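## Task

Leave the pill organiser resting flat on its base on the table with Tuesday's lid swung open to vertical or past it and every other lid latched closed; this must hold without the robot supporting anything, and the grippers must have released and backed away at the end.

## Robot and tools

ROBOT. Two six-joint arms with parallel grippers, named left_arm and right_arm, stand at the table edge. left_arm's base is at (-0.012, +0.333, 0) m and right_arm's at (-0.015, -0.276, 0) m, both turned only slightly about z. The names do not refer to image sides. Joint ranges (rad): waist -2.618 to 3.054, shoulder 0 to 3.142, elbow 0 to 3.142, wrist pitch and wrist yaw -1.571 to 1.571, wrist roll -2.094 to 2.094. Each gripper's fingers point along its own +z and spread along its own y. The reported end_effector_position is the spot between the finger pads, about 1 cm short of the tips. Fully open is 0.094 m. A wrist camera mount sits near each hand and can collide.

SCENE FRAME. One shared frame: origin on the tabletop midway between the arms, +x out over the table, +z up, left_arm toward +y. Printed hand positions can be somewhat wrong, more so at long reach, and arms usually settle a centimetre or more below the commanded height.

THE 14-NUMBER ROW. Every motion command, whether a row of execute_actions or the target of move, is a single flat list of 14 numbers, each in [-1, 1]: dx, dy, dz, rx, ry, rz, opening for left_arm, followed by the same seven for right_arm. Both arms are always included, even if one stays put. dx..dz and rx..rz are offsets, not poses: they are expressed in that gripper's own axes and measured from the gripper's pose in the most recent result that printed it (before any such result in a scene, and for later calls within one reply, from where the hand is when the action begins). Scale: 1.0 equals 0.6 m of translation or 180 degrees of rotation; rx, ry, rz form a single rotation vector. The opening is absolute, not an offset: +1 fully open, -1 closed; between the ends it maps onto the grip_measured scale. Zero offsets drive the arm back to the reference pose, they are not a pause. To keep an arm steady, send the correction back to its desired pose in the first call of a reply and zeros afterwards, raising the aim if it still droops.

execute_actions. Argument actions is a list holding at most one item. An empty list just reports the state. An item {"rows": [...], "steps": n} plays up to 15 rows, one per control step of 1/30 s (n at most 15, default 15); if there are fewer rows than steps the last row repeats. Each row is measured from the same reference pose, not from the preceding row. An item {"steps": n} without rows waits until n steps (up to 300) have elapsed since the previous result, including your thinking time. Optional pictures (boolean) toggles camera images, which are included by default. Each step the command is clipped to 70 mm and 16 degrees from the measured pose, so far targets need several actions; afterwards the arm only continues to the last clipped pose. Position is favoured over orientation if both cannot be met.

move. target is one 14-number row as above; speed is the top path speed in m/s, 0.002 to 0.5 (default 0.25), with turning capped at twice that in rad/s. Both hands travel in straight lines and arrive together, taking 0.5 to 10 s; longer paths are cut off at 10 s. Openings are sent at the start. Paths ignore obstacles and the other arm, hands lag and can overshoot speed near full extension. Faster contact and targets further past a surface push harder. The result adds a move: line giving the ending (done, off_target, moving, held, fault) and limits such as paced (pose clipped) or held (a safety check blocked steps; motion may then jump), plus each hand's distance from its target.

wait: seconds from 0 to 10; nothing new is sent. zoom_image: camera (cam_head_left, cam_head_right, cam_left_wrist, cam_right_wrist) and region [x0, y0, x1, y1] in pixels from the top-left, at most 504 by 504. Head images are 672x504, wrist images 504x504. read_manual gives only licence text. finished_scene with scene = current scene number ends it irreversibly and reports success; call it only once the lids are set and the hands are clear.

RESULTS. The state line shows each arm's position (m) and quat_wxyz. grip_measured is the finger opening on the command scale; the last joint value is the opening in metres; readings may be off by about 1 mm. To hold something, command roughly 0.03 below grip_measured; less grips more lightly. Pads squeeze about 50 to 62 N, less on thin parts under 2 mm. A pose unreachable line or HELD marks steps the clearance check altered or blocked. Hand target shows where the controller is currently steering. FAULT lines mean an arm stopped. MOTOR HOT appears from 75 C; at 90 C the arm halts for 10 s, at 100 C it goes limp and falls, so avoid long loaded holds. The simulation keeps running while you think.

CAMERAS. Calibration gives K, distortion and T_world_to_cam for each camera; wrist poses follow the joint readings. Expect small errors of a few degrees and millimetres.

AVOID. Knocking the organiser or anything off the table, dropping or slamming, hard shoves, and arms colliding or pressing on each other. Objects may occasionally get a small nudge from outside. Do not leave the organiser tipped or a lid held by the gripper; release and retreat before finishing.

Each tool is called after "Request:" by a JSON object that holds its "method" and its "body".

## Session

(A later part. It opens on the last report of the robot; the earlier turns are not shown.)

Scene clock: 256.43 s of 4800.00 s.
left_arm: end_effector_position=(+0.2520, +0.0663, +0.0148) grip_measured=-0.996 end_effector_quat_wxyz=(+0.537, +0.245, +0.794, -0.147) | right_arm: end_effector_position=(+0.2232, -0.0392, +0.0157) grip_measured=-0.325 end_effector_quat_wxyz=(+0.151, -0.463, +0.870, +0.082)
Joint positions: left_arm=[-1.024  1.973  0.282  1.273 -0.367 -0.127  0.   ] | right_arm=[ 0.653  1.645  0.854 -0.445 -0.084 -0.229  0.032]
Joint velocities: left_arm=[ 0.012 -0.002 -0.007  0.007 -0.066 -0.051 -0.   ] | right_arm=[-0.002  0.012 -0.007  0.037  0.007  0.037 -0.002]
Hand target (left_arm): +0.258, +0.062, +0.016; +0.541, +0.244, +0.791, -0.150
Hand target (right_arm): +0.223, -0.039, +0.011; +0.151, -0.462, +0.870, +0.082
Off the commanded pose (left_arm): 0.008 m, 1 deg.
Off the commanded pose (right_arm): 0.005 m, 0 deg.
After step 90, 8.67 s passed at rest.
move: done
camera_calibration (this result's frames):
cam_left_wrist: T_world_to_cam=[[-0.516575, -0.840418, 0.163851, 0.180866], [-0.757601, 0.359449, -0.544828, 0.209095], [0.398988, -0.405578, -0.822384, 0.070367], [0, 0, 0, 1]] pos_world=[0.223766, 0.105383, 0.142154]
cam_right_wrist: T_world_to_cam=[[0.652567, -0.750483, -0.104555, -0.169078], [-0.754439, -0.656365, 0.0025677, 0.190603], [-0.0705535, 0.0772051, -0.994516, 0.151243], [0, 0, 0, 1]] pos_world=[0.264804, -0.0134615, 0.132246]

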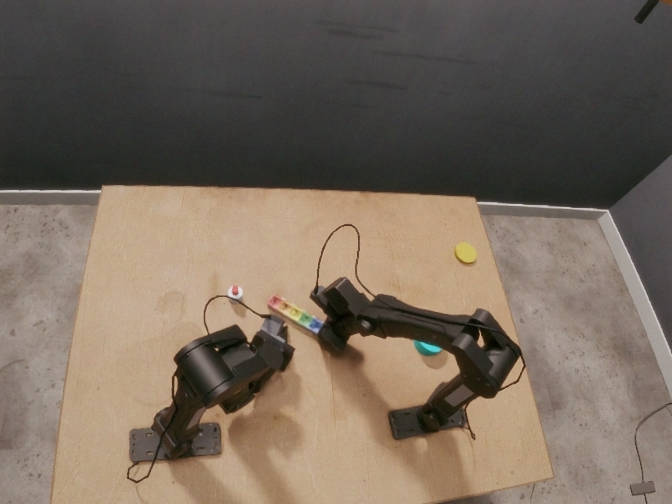

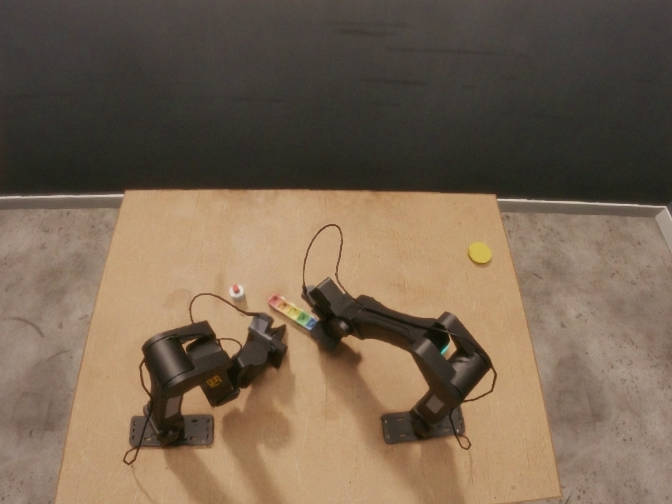

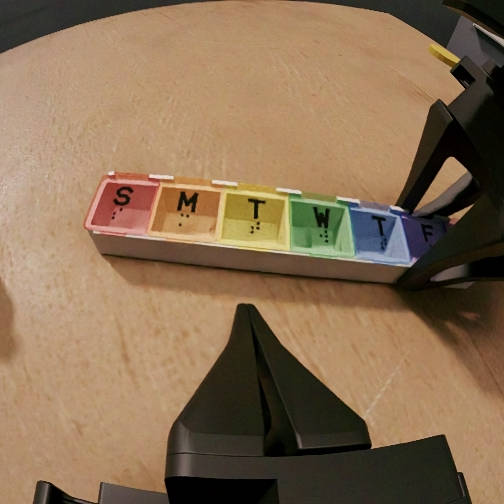

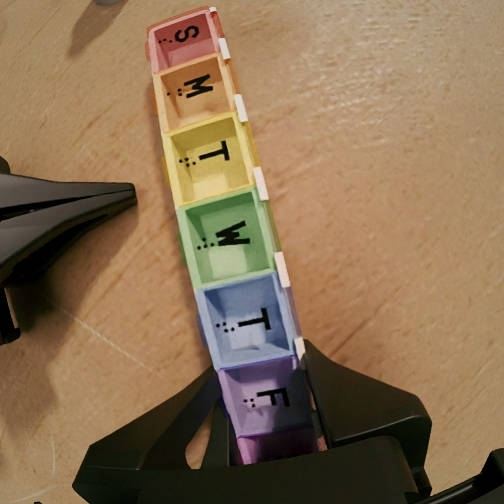

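Request:
{"method": "zoom_image", "body": {"camera": "cam_left_wrist", "region": [190, 170, 330, 330]}}

Request:
{"method": "zoom_image", "body": {"camera": "cam_right_wrist", "region": [90, 100, 270, 260]}}

Region (190, 170, 330, 330) of cam_left_wrist's 504x504 image, scaled by 3.150, with more detail than that image has; it fills the left 441 columns of this view, and the rest is white.

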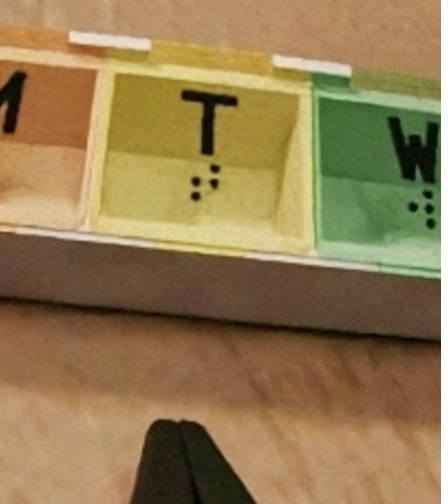

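Region (90, 100, 270, 260) of cam_right_wrist's 504x504 image, scaled by 2.800, with more detail than that image has.

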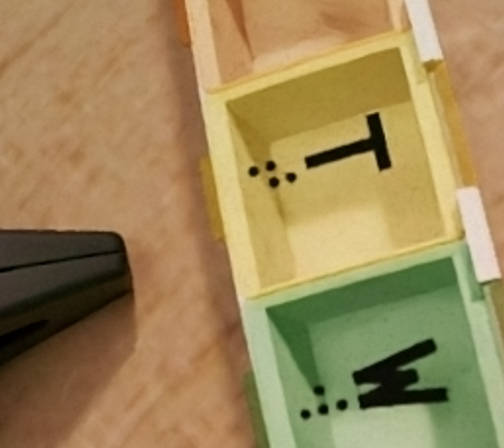

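Request:
{"method": "move", "body": {"target": [-0.017,-0.008,0.032,0,0,0,-1, 0.002,0,0.005,0,0,0,-0.37], "speed": 0.03}}

Scene clock: 279.43 s of 4800.00 s.
left_arm: end_effector_position=(+0.2607, +0.0547, +0.0153) grip_measured=-0.996 end_effector_quat_wxyz=(+0.534, +0.247, +0.795, -0.148) | right_arm: end_effector_position=(+0.2232, -0.0392, +0.0157) grip_measured=-0.325 end_effector_quat_wxyz=(+0.151, -0.463, +0.870, +0.082)
Joint positions: left_arm=[-1.018  1.974  0.341  1.207 -0.356 -0.126  0.   ] | right_arm=[ 0.653  1.645  0.854 -0.445 -0.084 -0.229  0.032]
Joint velocities: left_arm=[-0.002 -0.007 -0.002 -0.037 -0.022 -0.022  0.   ] | right_arm=[ 0.012 -0.012 -0.027 -0.081  0.037  0.007 -0.001]
Hand target (left_arm): +0.267, +0.051, +0.017; +0.537, +0.245, +0.794, -0.148
Hand target (right_arm): +0.223, -0.039, +0.013; +0.150, -0.463, +0.870, +0.082
Off the commanded pose (left_arm): 0.008 m, 1 deg.
Off the commanded pose (right_arm): 0.003 m, 0 deg.
After step 90, 19.00 s passed at rest.
move: done
camera_calibration (this result's frames):
cam_left_wrist: T_world_to_cam=[[-0.519167, -0.83872, 0.164362, 0.176077], [-0.75971, 0.364768, -0.538317, 0.220233], [0.391543, -0.404343, -0.826559, 0.0645556], [0, 0, 0, 1]] pos_world=[0.233451, 0.0934479, 0.142974]
cam_right_wrist: T_world_to_cam=[[0.652567, -0.750483, -0.104555, -0.169078], [-0.754439, -0.656365, 0.0025677, 0.190603], [-0.0705535, 0.0772051, -0.994516, 0.151243], [0, 0, 0, 1]] pos_world=[0.264804, -0.0134615, 0.132246]

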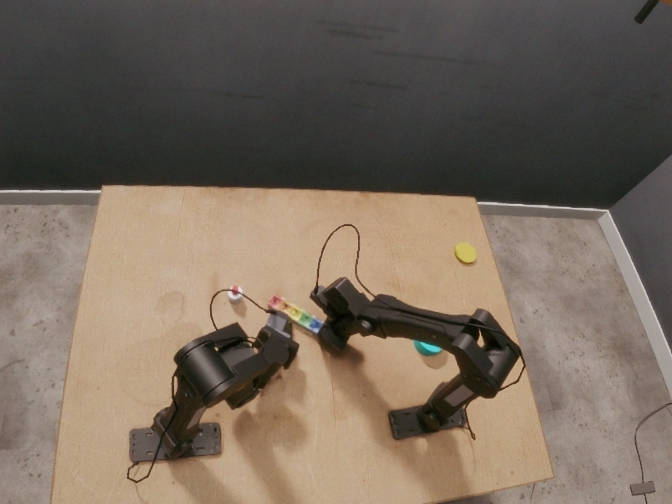

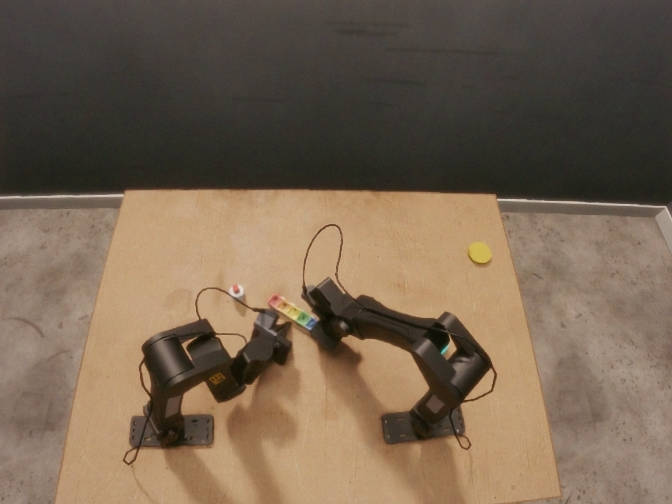

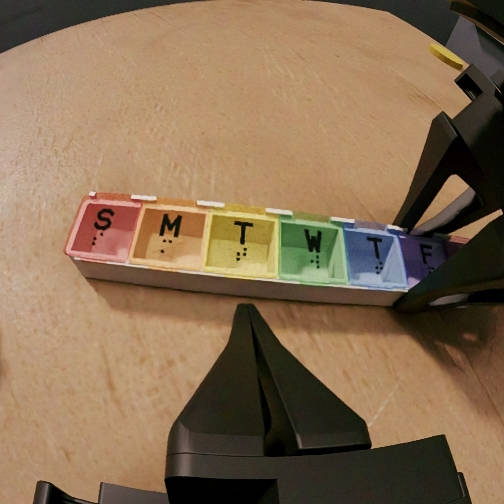

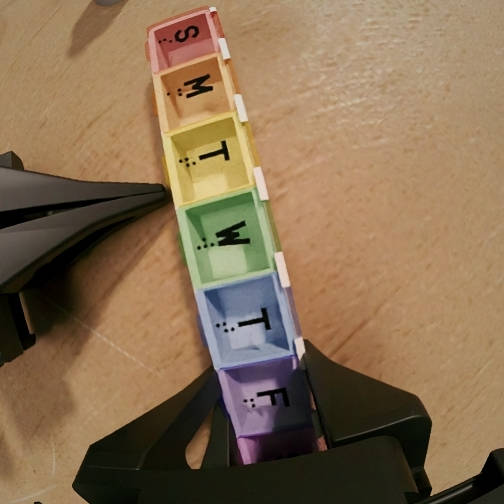

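Request:
{"method": "zoom_image", "body": {"camera": "cam_right_wrist", "region": [90, 100, 270, 260]}}

Request:
{"method": "zoom_image", "body": {"camera": "cam_left_wrist", "region": [180, 200, 320, 340]}}

Region (90, 100, 270, 260) of cam_right_wrist's 504x504 image, scaled by 2.800, with more detail than that image has.

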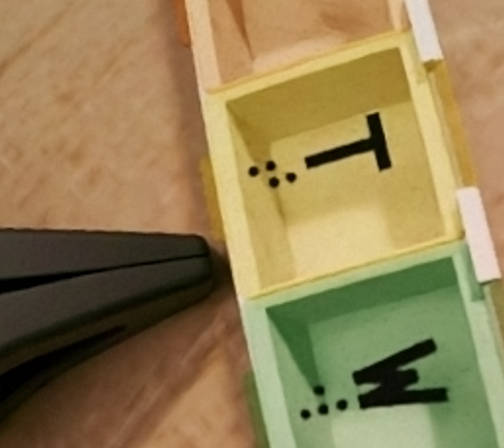

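Region (180, 200, 320, 340) of cam_left_wrist's 504x504 image, scaled by 3.600, with more detail than that image has.

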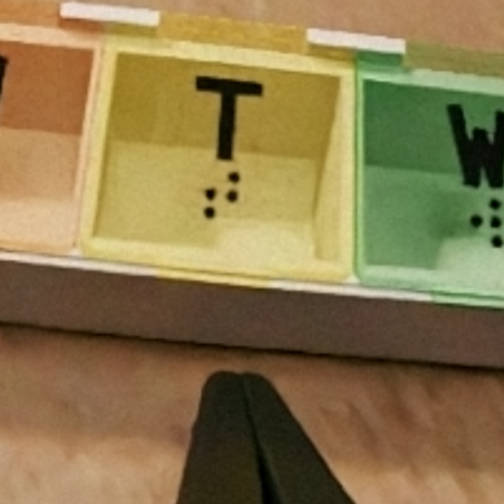

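Request:
{"method": "move", "body": {"target": [-0.011,0.011,0.0197,0,0,0,-1, 0.002,0,0.005,0,0,0,-0.37], "speed": 0.03}}

Request:
{"method": "zoom_image", "body": {"camera": "cam_right_wrist", "region": [90, 100, 270, 260]}}

Request:
{"method": "zoom_image", "body": {"camera": "cam_left_wrist", "region": [180, 200, 320, 340]}}

Scene clock: 293.87 s of 4800.00 s.
left_arm: end_effector_position=(+0.2693, +0.0570, +0.0154) grip_measured=-0.996 end_effector_quat_wxyz=(+0.532, +0.247, +0.796, -0.148) | right_arm: end_effector_position=(+0.2232, -0.0392, +0.0157) grip_measured=-0.325 end_effector_quat_wxyz=(+0.151, -0.463, +0.870, +0.082)
Joint positions: left_arm=[-0.981  1.974  0.355  1.195 -0.32  -0.112  0.   ] | right_arm=[ 0.653  1.645  0.854 -0.445 -0.084 -0.229  0.032]
Joint velocities: left_arm=[ 0.007 -0.007  0.002  0.007 -0.051 -0.11  -0.001] | right_arm=[ 0.002 -0.012 -0.002 -0.007 -0.037 -0.007 -0.001]
Hand target (left_arm): +0.276, +0.053, +0.017; +0.534, +0.247, +0.795, -0.148
Hand target (right_arm): +0.223, -0.039, +0.013; +0.150, -0.463, +0.870, +0.082
Off the commanded pose (left_arm): 0.008 m, 0 deg.
Off the commanded pose (right_arm): 0.003 m, 0 deg.
After step 90, 10.67 s passed at rest.
move: done
camera_calibration (this result's frames):
cam_left_wrist: T_world_to_cam=[[-0.51921, -0.838479, 0.165452, 0.182479], [-0.761485, 0.365968, -0.534984, 0.226392], [0.388023, -0.403759, -0.828503, 0.0631296], [0, 0, 0, 1]] pos_world=[0.242643, 0.0956416, 0.143228]
cam_right_wrist: T_world_to_cam=[[0.652567, -0.750483, -0.104555, -0.169078], [-0.754439, -0.656365, 0.0025677, 0.190603], [-0.0705535, 0.0772051, -0.994516, 0.151243], [0, 0, 0, 1]] pos_world=[0.264804, -0.0134615, 0.132246]

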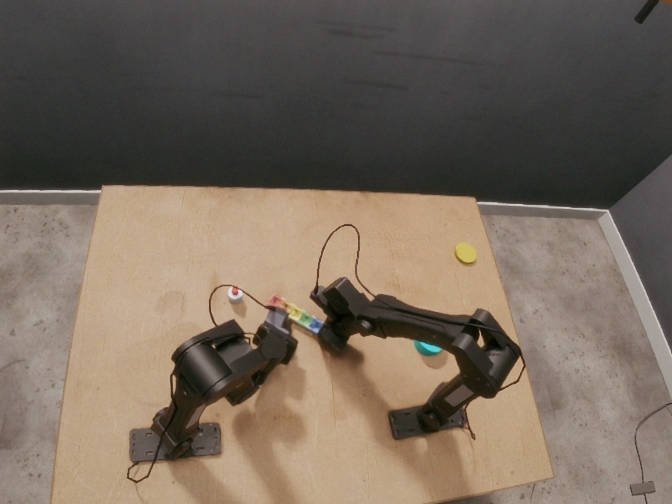

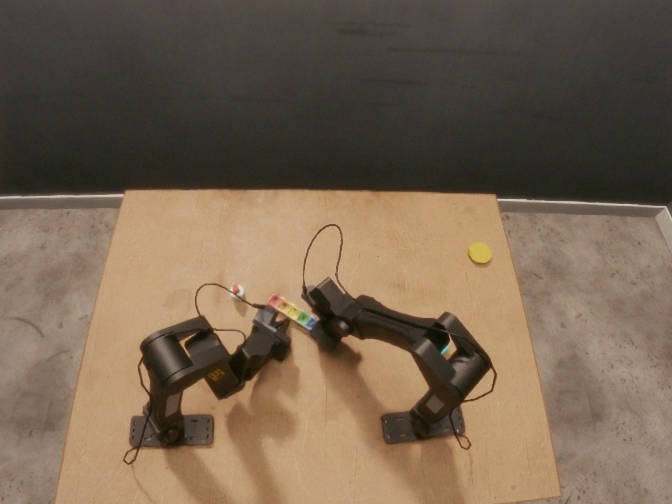

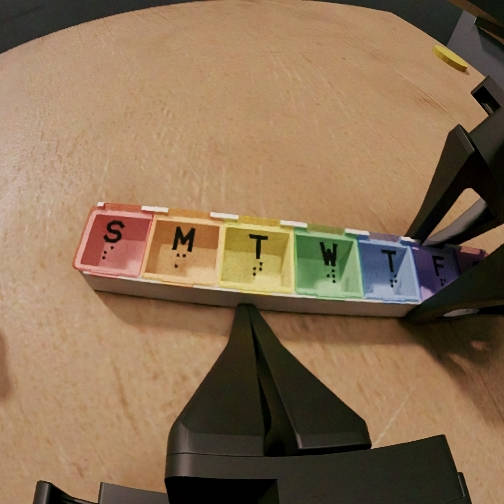

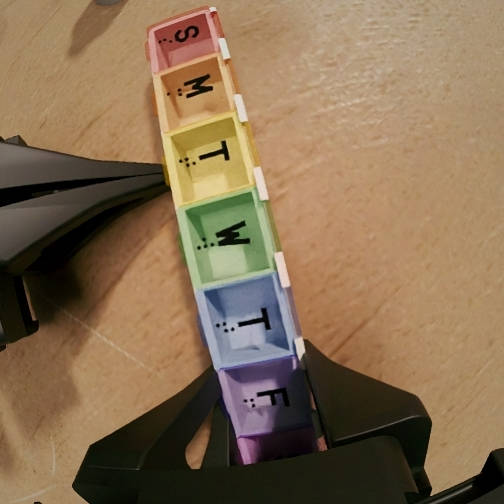

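Region (90, 100, 270, 260) of cam_right_wrist's 504x504 image, scaled by 2.800, with more detail than that image has.

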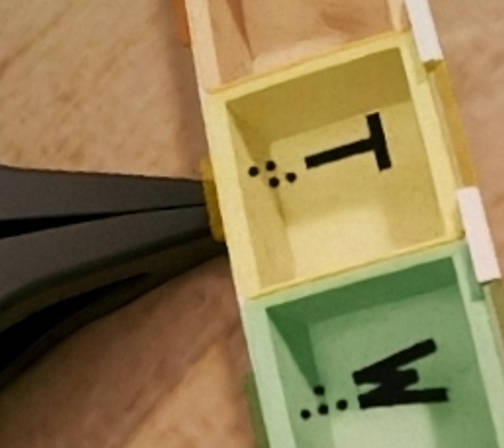

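Region (180, 200, 320, 340) of cam_left_wrist's 504x504 image, scaled by 3.600, with more detail than that image has.

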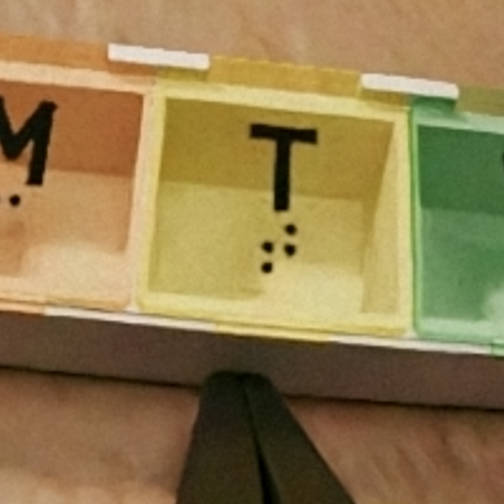

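Request:
{"method": "move", "body": {"target": [-0.011,0.0005,0.020,0,0,0,-1, 0.002,0,0.005,0,0,0,-0.37], "speed": 0.02}}

Request:
{"method": "zoom_image", "body": {"camera": "cam_right_wrist", "region": [90, 100, 270, 260]}}

Request:
{"method": "zoom_image", "body": {"camera": "cam_left_wrist", "region": [180, 200, 320, 340]}}

Scene clock: 302.17 s of 4800.00 s.
left_arm: end_effector_position=(+0.2735, +0.0546, +0.0156) grip_measured=-0.996 end_effector_quat_wxyz=(+0.530, +0.248, +0.797, -0.148) | right_arm: end_effector_position=(+0.2252, -0.0405, +0.0157) grip_measured=-0.325 end_effector_quat_wxyz=(+0.153, -0.460, +0.872, +0.076)
Joint positions: left_arm=[-0.972  1.974  0.374  1.173 -0.311 -0.109  0.   ] | right_arm=[ 0.653  1.645  0.854 -0.443 -0.072 -0.224  0.032]
Joint velocities: left_arm=[ 0.002  0.002 -0.007 -0.037  0.022  0.007 -0.   ] | right_arm=[ 0.007  0.002 -0.002 -0.007  0.066 -0.066 -0.   ]
Hand target (left_arm): +0.281, +0.050, +0.017; +0.532, +0.247, +0.796, -0.148
Hand target (right_arm): +0.223, -0.039, +0.013; +0.151, -0.463, +0.870, +0.082
Off the commanded pose (left_arm): 0.009 m, 0 deg.
Off the commanded pose (right_arm): 0.004 m, 1 deg.
After step 90, 4.40 s passed at rest.
move: done
camera_calibration (this result's frames):
cam_left_wrist: T_world_to_cam=[[-0.519023, -0.838502, 0.16592, 0.18259], [-0.76317, 0.367172, -0.531748, 0.230879], [0.38495, -0.402615, -0.830491, 0.0615057], [0, 0, 0, 1]] pos_world=[0.247292, 0.0930923, 0.143554]
cam_right_wrist: T_world_to_cam=[[0.646676, -0.756946, -0.0940347, -0.170458], [-0.760289, -0.649585, 0.000423935, 0.192867], [-0.0614044, 0.0712194, -0.995569, 0.149214], [0, 0, 0, 1]] pos_world=[0.266028, -0.0143708, 0.132442]

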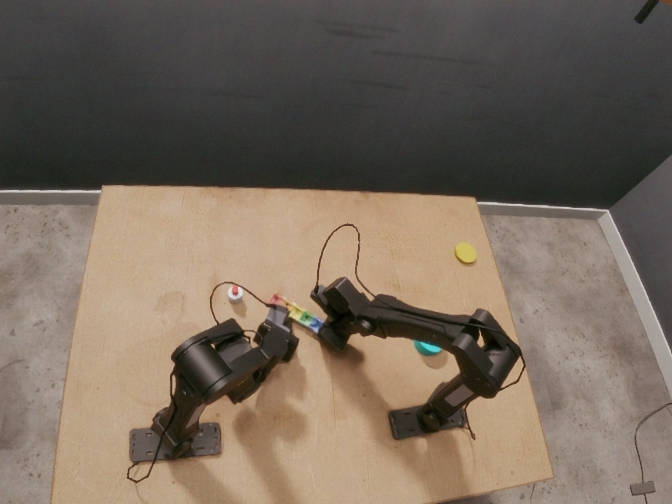

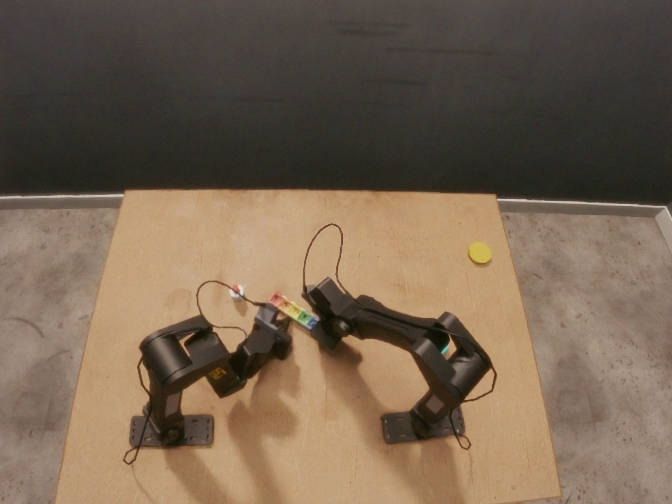

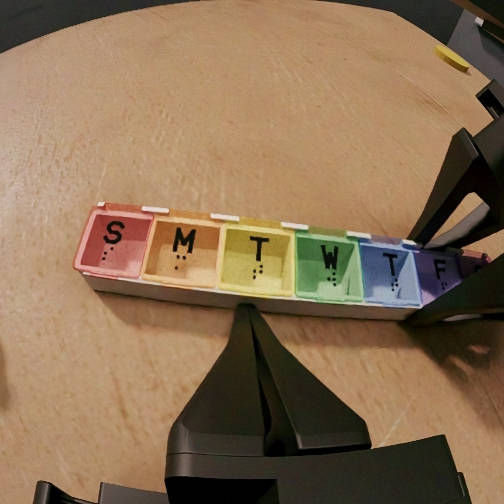

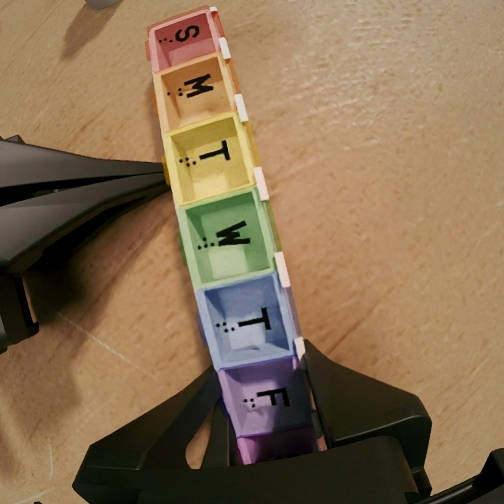

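Region (90, 100, 270, 260) of cam_right_wrist's 504x504 image, scaled by 2.800, with more detail than that image has.

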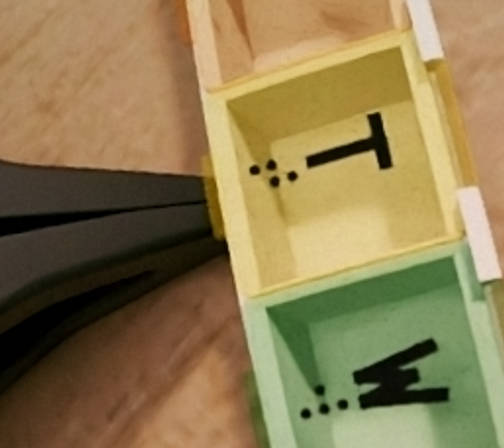

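Region (180, 200, 320, 340) of cam_left_wrist's 504x504 image, scaled by 3.600, with more detail than that image has.

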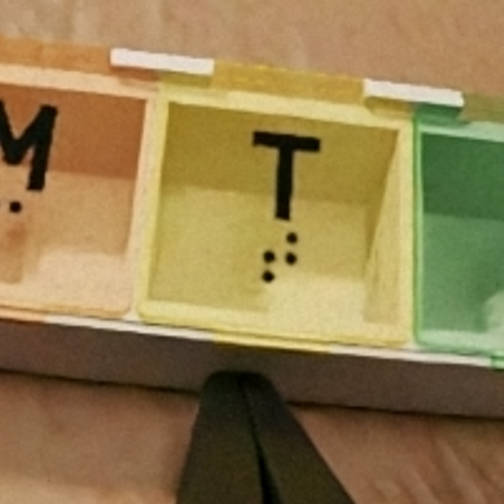

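Request:
{"method": "move", "body": {"target": [-0.020,0,0.0035,0,0,0,-1, 0.002,0.006,0.005,0,0,0,-0.37], "speed": 0.02}}

Request:
{"method": "zoom_image", "body": {"camera": "cam_right_wrist", "region": [90, 100, 270, 260]}}

Request:
{"method": "zoom_image", "body": {"camera": "cam_left_wrist", "region": [180, 200, 320, 340]}}

Scene clock: 308.90 s of 4800.00 s.
left_arm: end_effector_position=(+0.2722, +0.0558, +0.0156) grip_measured=-0.996 end_effector_quat_wxyz=(+0.524, +0.251, +0.801, -0.144) | right_arm: end_effector_position=(+0.2247, -0.0400, +0.0157) grip_measured=-0.325 end_effector_quat_wxyz=(+0.153, -0.457, +0.873, +0.077)
Joint positions: left_arm=[-0.972  1.948  0.374  1.129 -0.309 -0.109  0.   ] | right_arm=[ 0.656  1.645  0.854 -0.443 -0.07  -0.216  0.032]
Joint velocities: left_arm=[ 0.002 -0.002 -0.012 -0.007  0.051 -0.022 -0.   ] | right_arm=[-0.002 -0.007 -0.027 -0.066 -0.022  0.051  0.001]
Hand target (left_arm): +0.279, +0.051, +0.026; +0.531, +0.248, +0.797, -0.148
Hand target (right_arm): +0.222, -0.039, +0.013; +0.153, -0.459, +0.872, +0.076
Off the commanded pose (left_arm): 0.013 m, 1 deg.
Off the commanded pose (right_arm): 0.004 m, 0 deg.
After step 90, 2.90 s passed at rest.
move: off_target (left_arm)
camera_calibration (this result's frames):
cam_left_wrist: T_world_to_cam=[[-0.518706, -0.839855, 0.159962, 0.182964], [-0.768576, 0.376114, -0.517522, 0.230221], [0.374479, -0.391385, -0.840585, 0.0648836], [0, 0, 0, 1]] pos_world=[0.247549, 0.0924684, 0.144417]
cam_right_wrist: T_world_to_cam=[[0.642489, -0.760342, -0.0953343, -0.168884], [-0.763755, -0.645506, 0.00105862, 0.193742], [-0.0623437, 0.0721318, -0.995445, 0.149371], [0, 0, 0, 1]] pos_world=[0.265789, -0.0141222, 0.132385]

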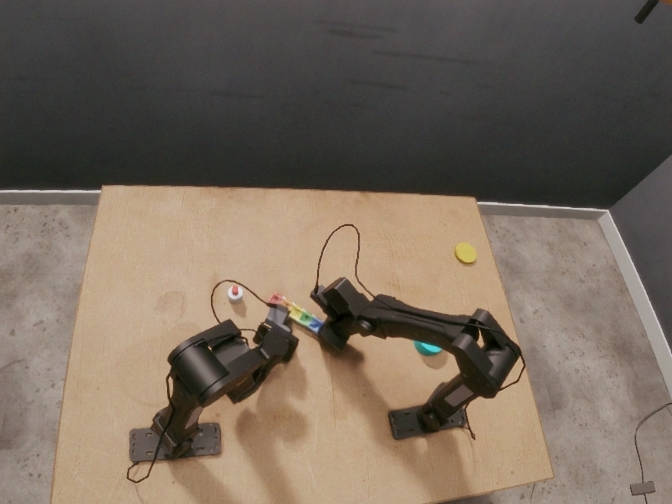

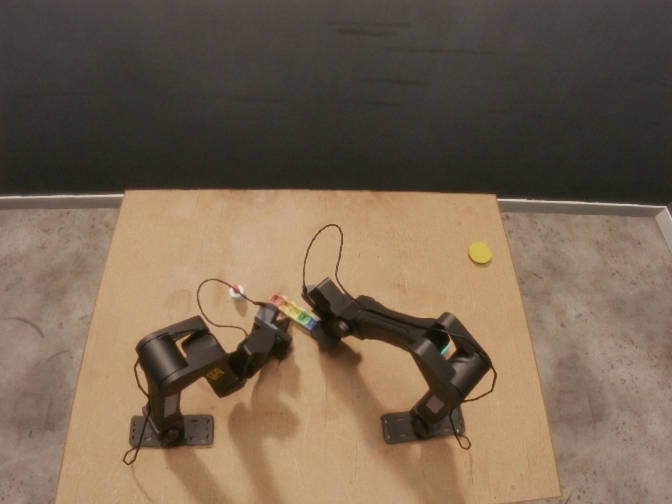

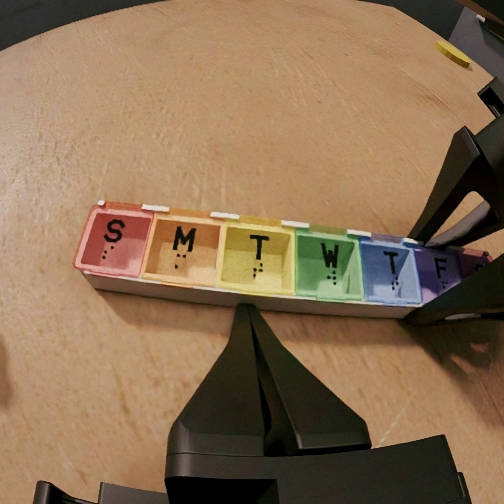

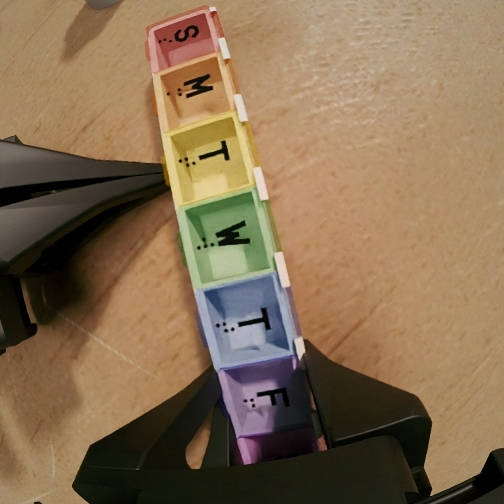

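Region (90, 100, 270, 260) of cam_right_wrist's 504x504 image, scaled by 2.800, with more detail than that image has.

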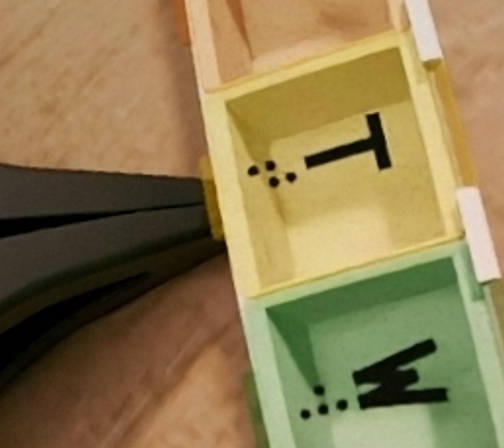

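Region (180, 200, 320, 340) of cam_left_wrist's 504x504 image, scaled by 3.600, with more detail than that image has.

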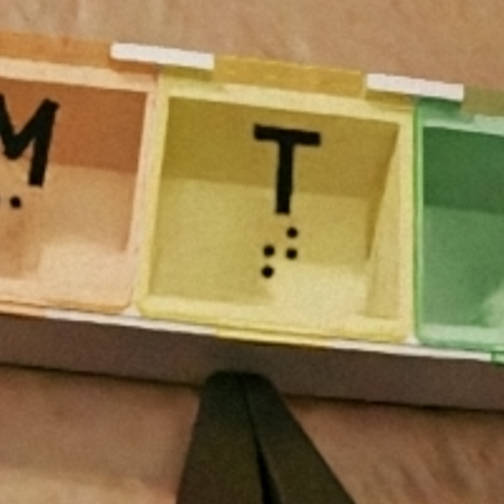

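Request:
{"method": "move", "body": {"target": [-0.034,0,-0.004,0,0,0,-1, 0.002,0.006,0.005,0,0,0,-0.37], "speed": 0.02}}

Request:
{"method": "zoom_image", "body": {"camera": "cam_right_wrist", "region": [90, 100, 270, 260]}}

Request:
{"method": "zoom_image", "body": {"camera": "cam_left_wrist", "region": [180, 200, 320, 340]}}

Scene clock: 315.80 s of 4800.00 s.
left_arm: end_effector_position=(+0.2682, +0.0605, +0.0163) grip_measured=-0.996 end_effector_quat_wxyz=(+0.505, +0.261, +0.812, -0.132) | right_arm: end_effector_position=(+0.2239, -0.0392, +0.0157) grip_measured=-0.325 end_effector_quat_wxyz=(+0.152, -0.455, +0.874, +0.077)
Joint positions: left_arm=[-0.972  1.87   0.374  0.998 -0.307 -0.109  0.   ] | right_arm=[ 0.659  1.645  0.854 -0.443 -0.07  -0.208  0.032]
Joint velocities: left_arm=[-0.007 -0.012 -0.007 -0.037  0.007 -0.007 -0.   ] | right_arm=[-0.007 -0.012 -0.022 -0.051 -0.007  0.007  0.   ]
Hand target (left_arm): +0.277, +0.052, +0.036; +0.524, +0.252, +0.801, -0.144
Hand target (right_arm): +0.222, -0.038, +0.013; +0.153, -0.457, +0.873, +0.076
Off the commanded pose (left_arm): 0.023 m, 3 deg.
Off the commanded pose (right_arm): 0.004 m, 0 deg.
After step 90, 2.63 s passed at rest.
move: off_target (left_arm)
camera_calibration (this result's frames):
cam_left_wrist: T_world_to_cam=[[-0.515139, -0.845238, 0.142144, 0.184365], [-0.784355, 0.398022, -0.475778, 0.227939], [0.345569, -0.356584, -0.868003, 0.0749326], [0, 0, 0, 1]] pos_world=[0.247864, 0.0918272, 0.147284]
cam_right_wrist: T_world_to_cam=[[0.638856, -0.763067, -0.0979373, -0.167117], [-0.766643, -0.642071, 0.00172248, 0.194434], [-0.0641971, 0.0739825, -0.995191, 0.149757], [0, 0, 0, 1]] pos_world=[0.265439, -0.0137604, 0.132335]

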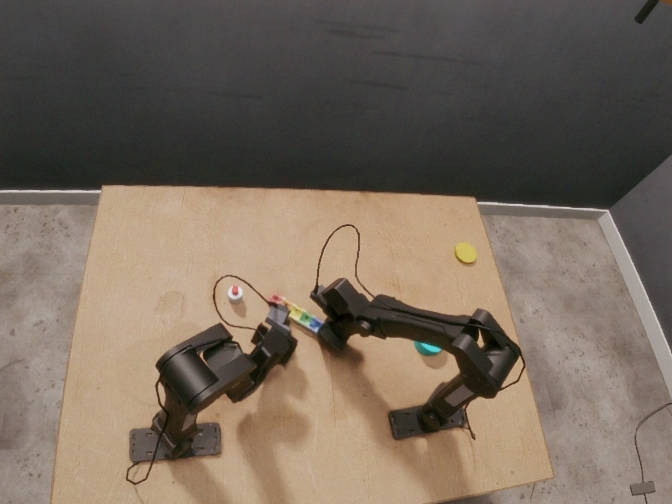

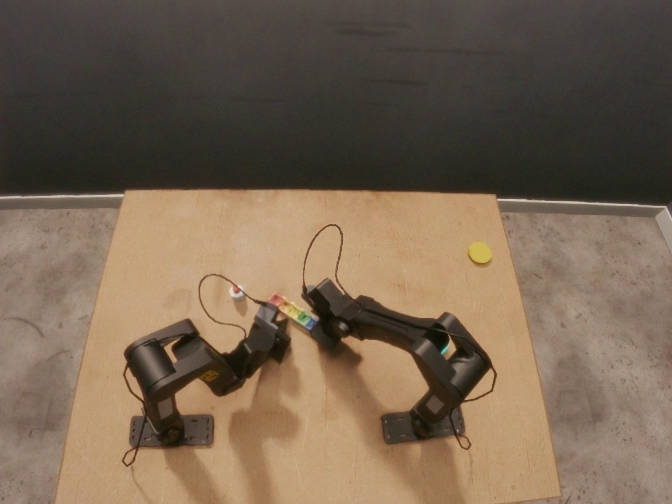

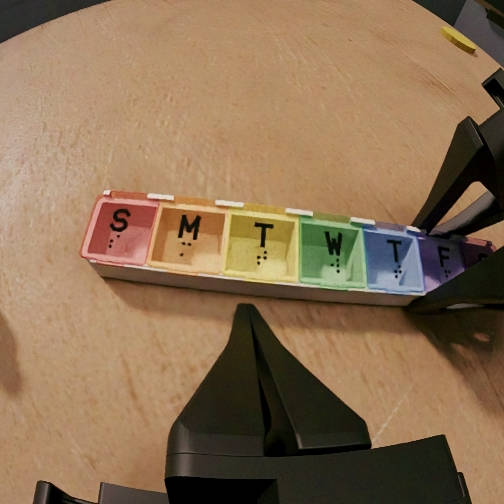

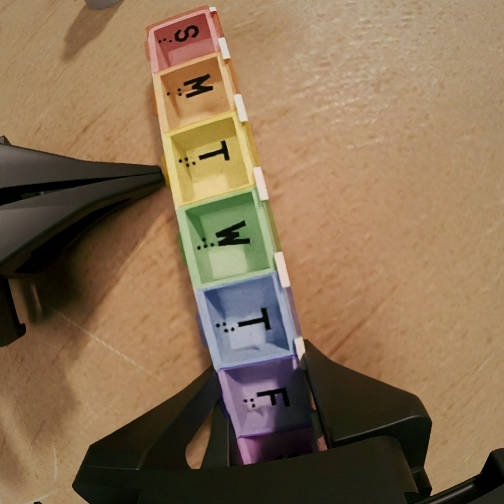

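Region (90, 100, 270, 260) of cam_right_wrist's 504x504 image, scaled by 2.800, with more detail than that image has.

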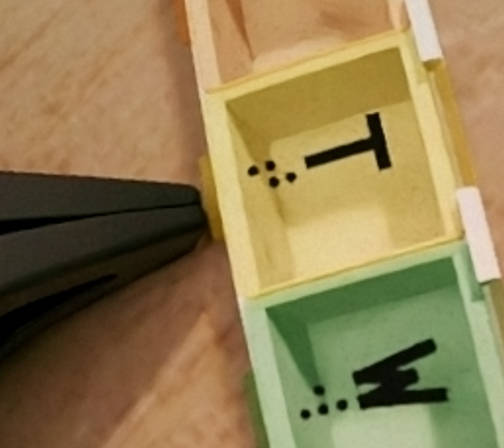

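Region (180, 200, 320, 340) of cam_left_wrist's 504x504 image, scaled by 3.600, with more detail than that image has.

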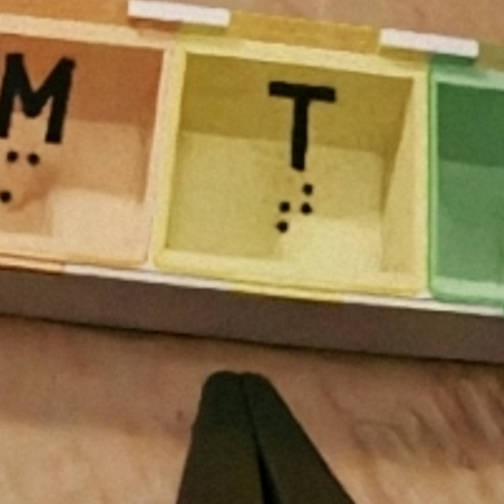

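Request:
{"method": "move", "body": {"target": [-0.0435,-0.004,0.0125,0,-0.016,0,-1, 0.002,0.004,0.005,0,0,0,-0.37], "speed": 0.02}}

Request:
{"method": "zoom_image", "body": {"camera": "cam_right_wrist", "region": [90, 100, 270, 260]}}

Request:
{"method": "zoom_image", "body": {"camera": "cam_left_wrist", "region": [180, 200, 320, 340]}}

Scene clock: 350.10 s of 4800.00 s.
left_arm: end_effector_position=(+0.2718, +0.0558, +0.0185) grip_measured=-0.996 end_effector_quat_wxyz=(+0.506, +0.266, +0.810, -0.129) | right_arm: end_effector_position=(+0.2239, -0.0392, +0.0157) grip_measured=-0.325 end_effector_quat_wxyz=(+0.152, -0.454, +0.874, +0.077)
Joint positions: left_arm=[-0.972  1.869  0.399  0.973 -0.307 -0.095  0.   ] | right_arm=[ 0.66   1.645  0.854 -0.443 -0.07  -0.206  0.032]
Joint velocities: left_arm=[ 0.002 -0.012 -0.002 -0.037 -0.037  0.007  0.   ] | right_arm=[-0.002 -0.007  0.007 -0.037 -0.051  0.022  0.   ]
Hand target (left_arm): +0.281, +0.048, +0.036; +0.525, +0.257, +0.799, -0.139
Hand target (right_arm): +0.222, -0.038, +0.013; +0.152, -0.455, +0.874, +0.077
Off the commanded pose (left_arm): 0.022 m, 3 deg.
Off the commanded pose (right_arm): 0.004 m, 0 deg.
After step 90, 29.70 s passed at rest.
move: off_target (left_arm)
camera_calibration (this result's frames):
cam_left_wrist: T_world_to_cam=[[-0.52131, -0.843402, 0.130031, 0.183766], [-0.778709, 0.40782, -0.476755, 0.231587], [0.349067, -0.349794, -0.869366, 0.0725636], [0, 0, 0, 1]] pos_world=[0.250808, 0.0859253, 0.149599]
cam_right_wrist: T_world_to_cam=[[0.63801, -0.763711, -0.0984325, -0.166817], [-0.767319, -0.641263, 0.00185117, 0.194604], [-0.0645348, 0.0743481, -0.995142, 0.149833], [0, 0, 0, 1]] pos_world=[0.265424, -0.0137479, 0.132325]

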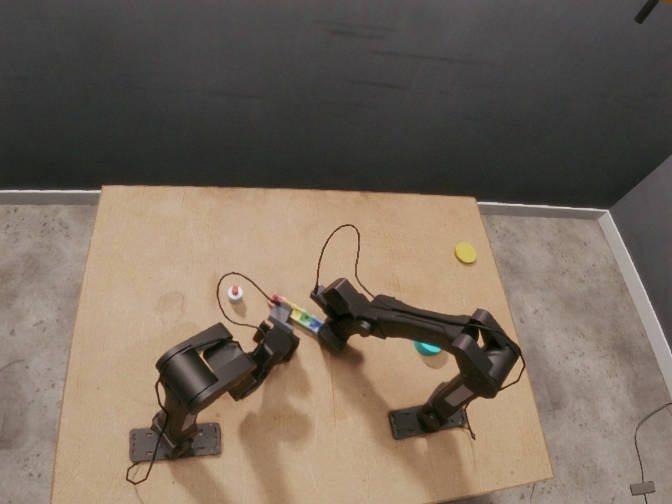

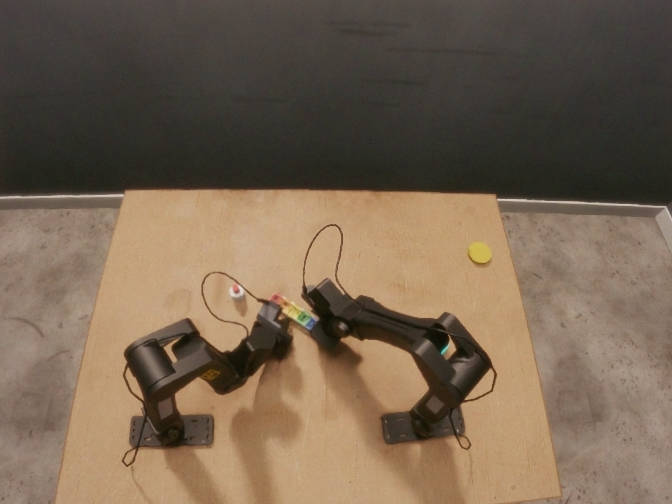

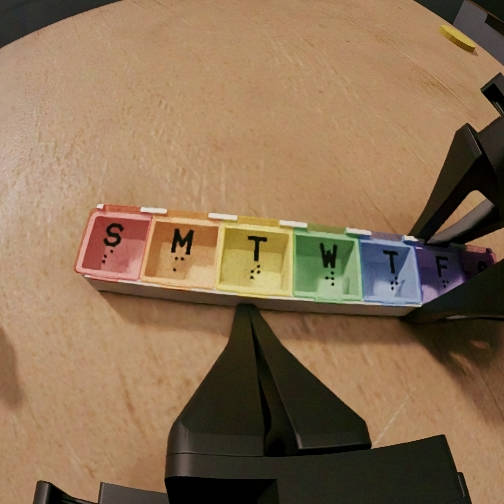

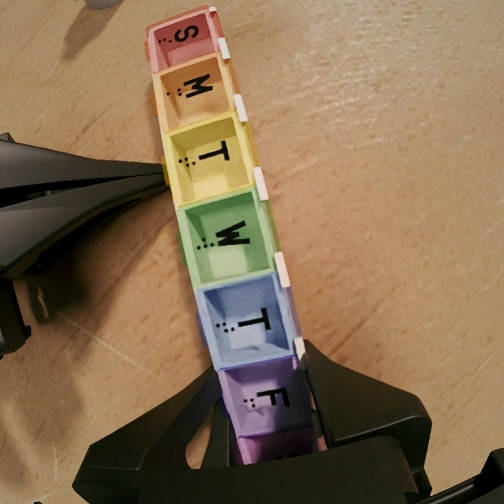

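Region (90, 100, 270, 260) of cam_right_wrist's 504x504 image, scaled by 2.800, with more detail than that image has.

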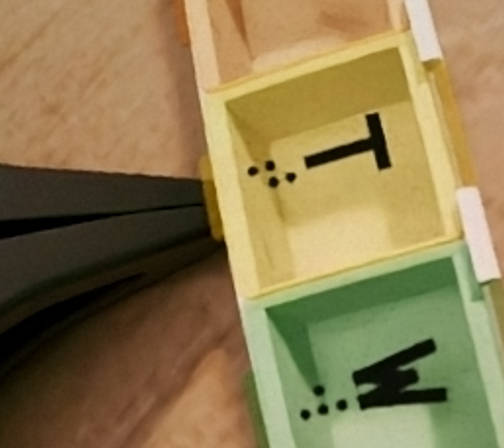

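Region (180, 200, 320, 340) of cam_left_wrist's 504x504 image, scaled by 3.600, with more detail than that image has.

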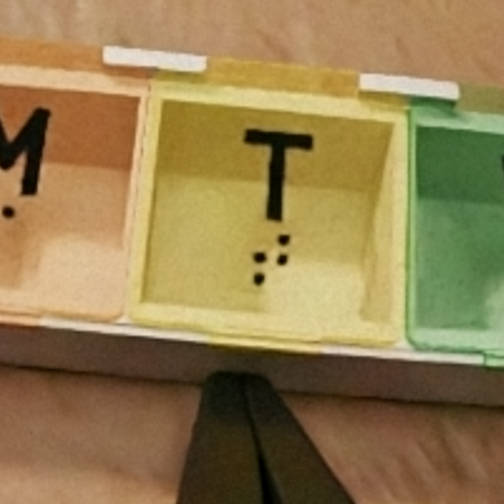

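Request:
{"method": "move", "body": {"target": [-0.047,0,-0.002,0,-0.016,0,-1, 0.002,0.004,0.005,0,0,0,-0.37], "speed": 0.02}}

Request:
{"method": "zoom_image", "body": {"camera": "cam_right_wrist", "region": [90, 100, 270, 260]}}

Request:
{"method": "zoom_image", "body": {"camera": "cam_left_wrist", "region": [180, 200, 320, 340]}}

Scene clock: 363.93 s of 4800.00 s.
left_arm: end_effector_position=(+0.2704, +0.0576, +0.0210) grip_measured=-0.996 end_effector_quat_wxyz=(+0.502, +0.274, +0.811, -0.122) | right_arm: end_effector_position=(+0.2239, -0.0392, +0.0157) grip_measured=-0.325 end_effector_quat_wxyz=(+0.152, -0.454, +0.874, +0.078)
Joint positions: left_arm=[-0.972  1.835  0.399  0.924 -0.307 -0.082  0.   ] | right_arm=[ 0.66   1.645  0.854 -0.443 -0.07  -0.205  0.032]
Joint velocities: left_arm=[ 0.012 -0.012 -0.022 -0.051  0.051 -0.007  0.   ] | right_arm=[-0.007 -0.027 -0.017 -0.081 -0.022 -0.037  0.   ]
Hand target (left_arm): +0.280, +0.048, +0.044; +0.526, +0.263, +0.797, -0.136
Hand target (right_arm): +0.222, -0.038, +0.013; +0.152, -0.454, +0.874, +0.077
Off the commanded pose (left_arm): 0.027 m, 4 deg.
Off the commanded pose (right_arm): 0.004 m, 0 deg.
After step 90, 9.17 s passed at rest.
move: off_target (left_arm)
camera_calibration (this result's frames):
cam_left_wrist: T_world_to_cam=[[-0.526223, -0.842755, 0.11337, 0.185853], [-0.777226, 0.422592, -0.466193, 0.229556], [0.344977, -0.333435, -0.877389, 0.0762369], [0, 0, 0, 1]] pos_world=[0.249917, 0.0850404, 0.152837]
cam_right_wrist: T_world_to_cam=[[0.637155, -0.764376, -0.0988037, -0.166646], [-0.768009, -0.640436, 0.00194815, 0.194789], [-0.0647666, 0.0746409, -0.995105, 0.149896], [0, 0, 0, 1]] pos_world=[0.265488, -0.0138189, 0.132318]

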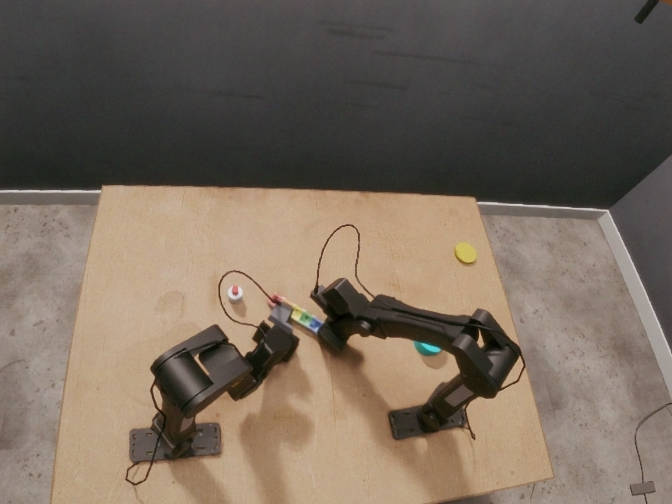

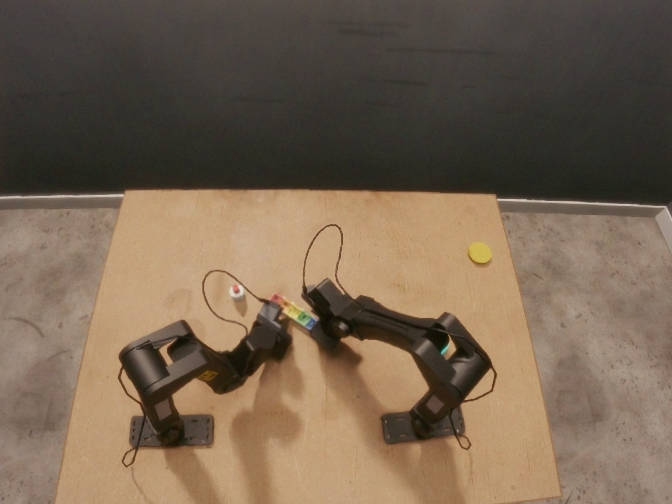

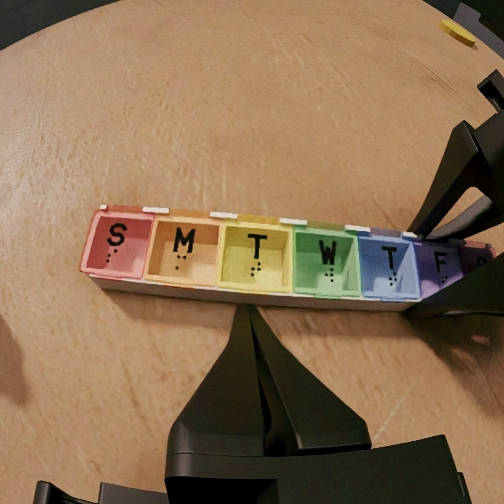

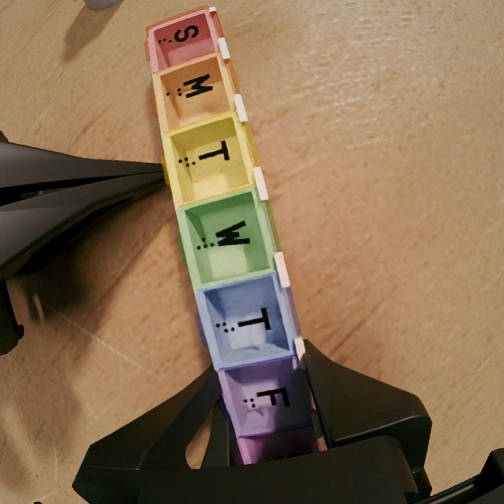

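Region (90, 100, 270, 260) of cam_right_wrist's 504x504 image, scaled by 2.800, with more detail than that image has.

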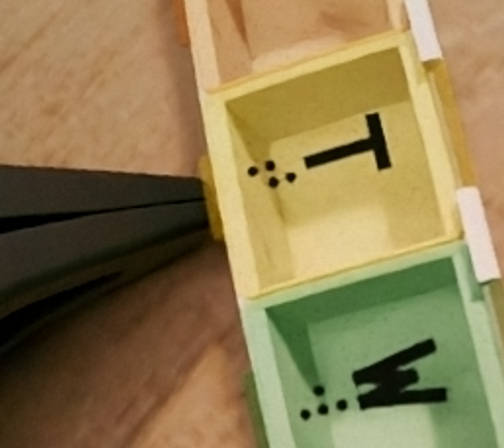

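Region (180, 200, 320, 340) of cam_left_wrist's 504x504 image, scaled by 3.600, with more detail than that image has.

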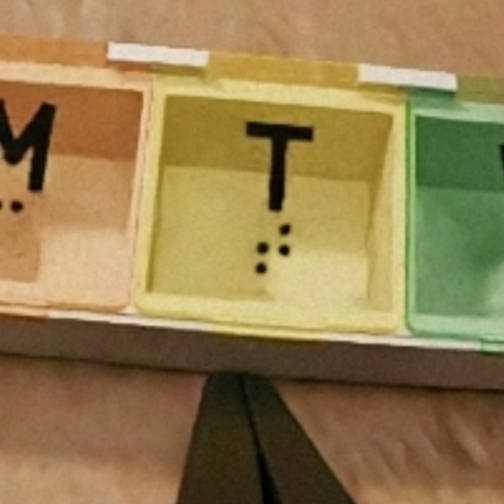

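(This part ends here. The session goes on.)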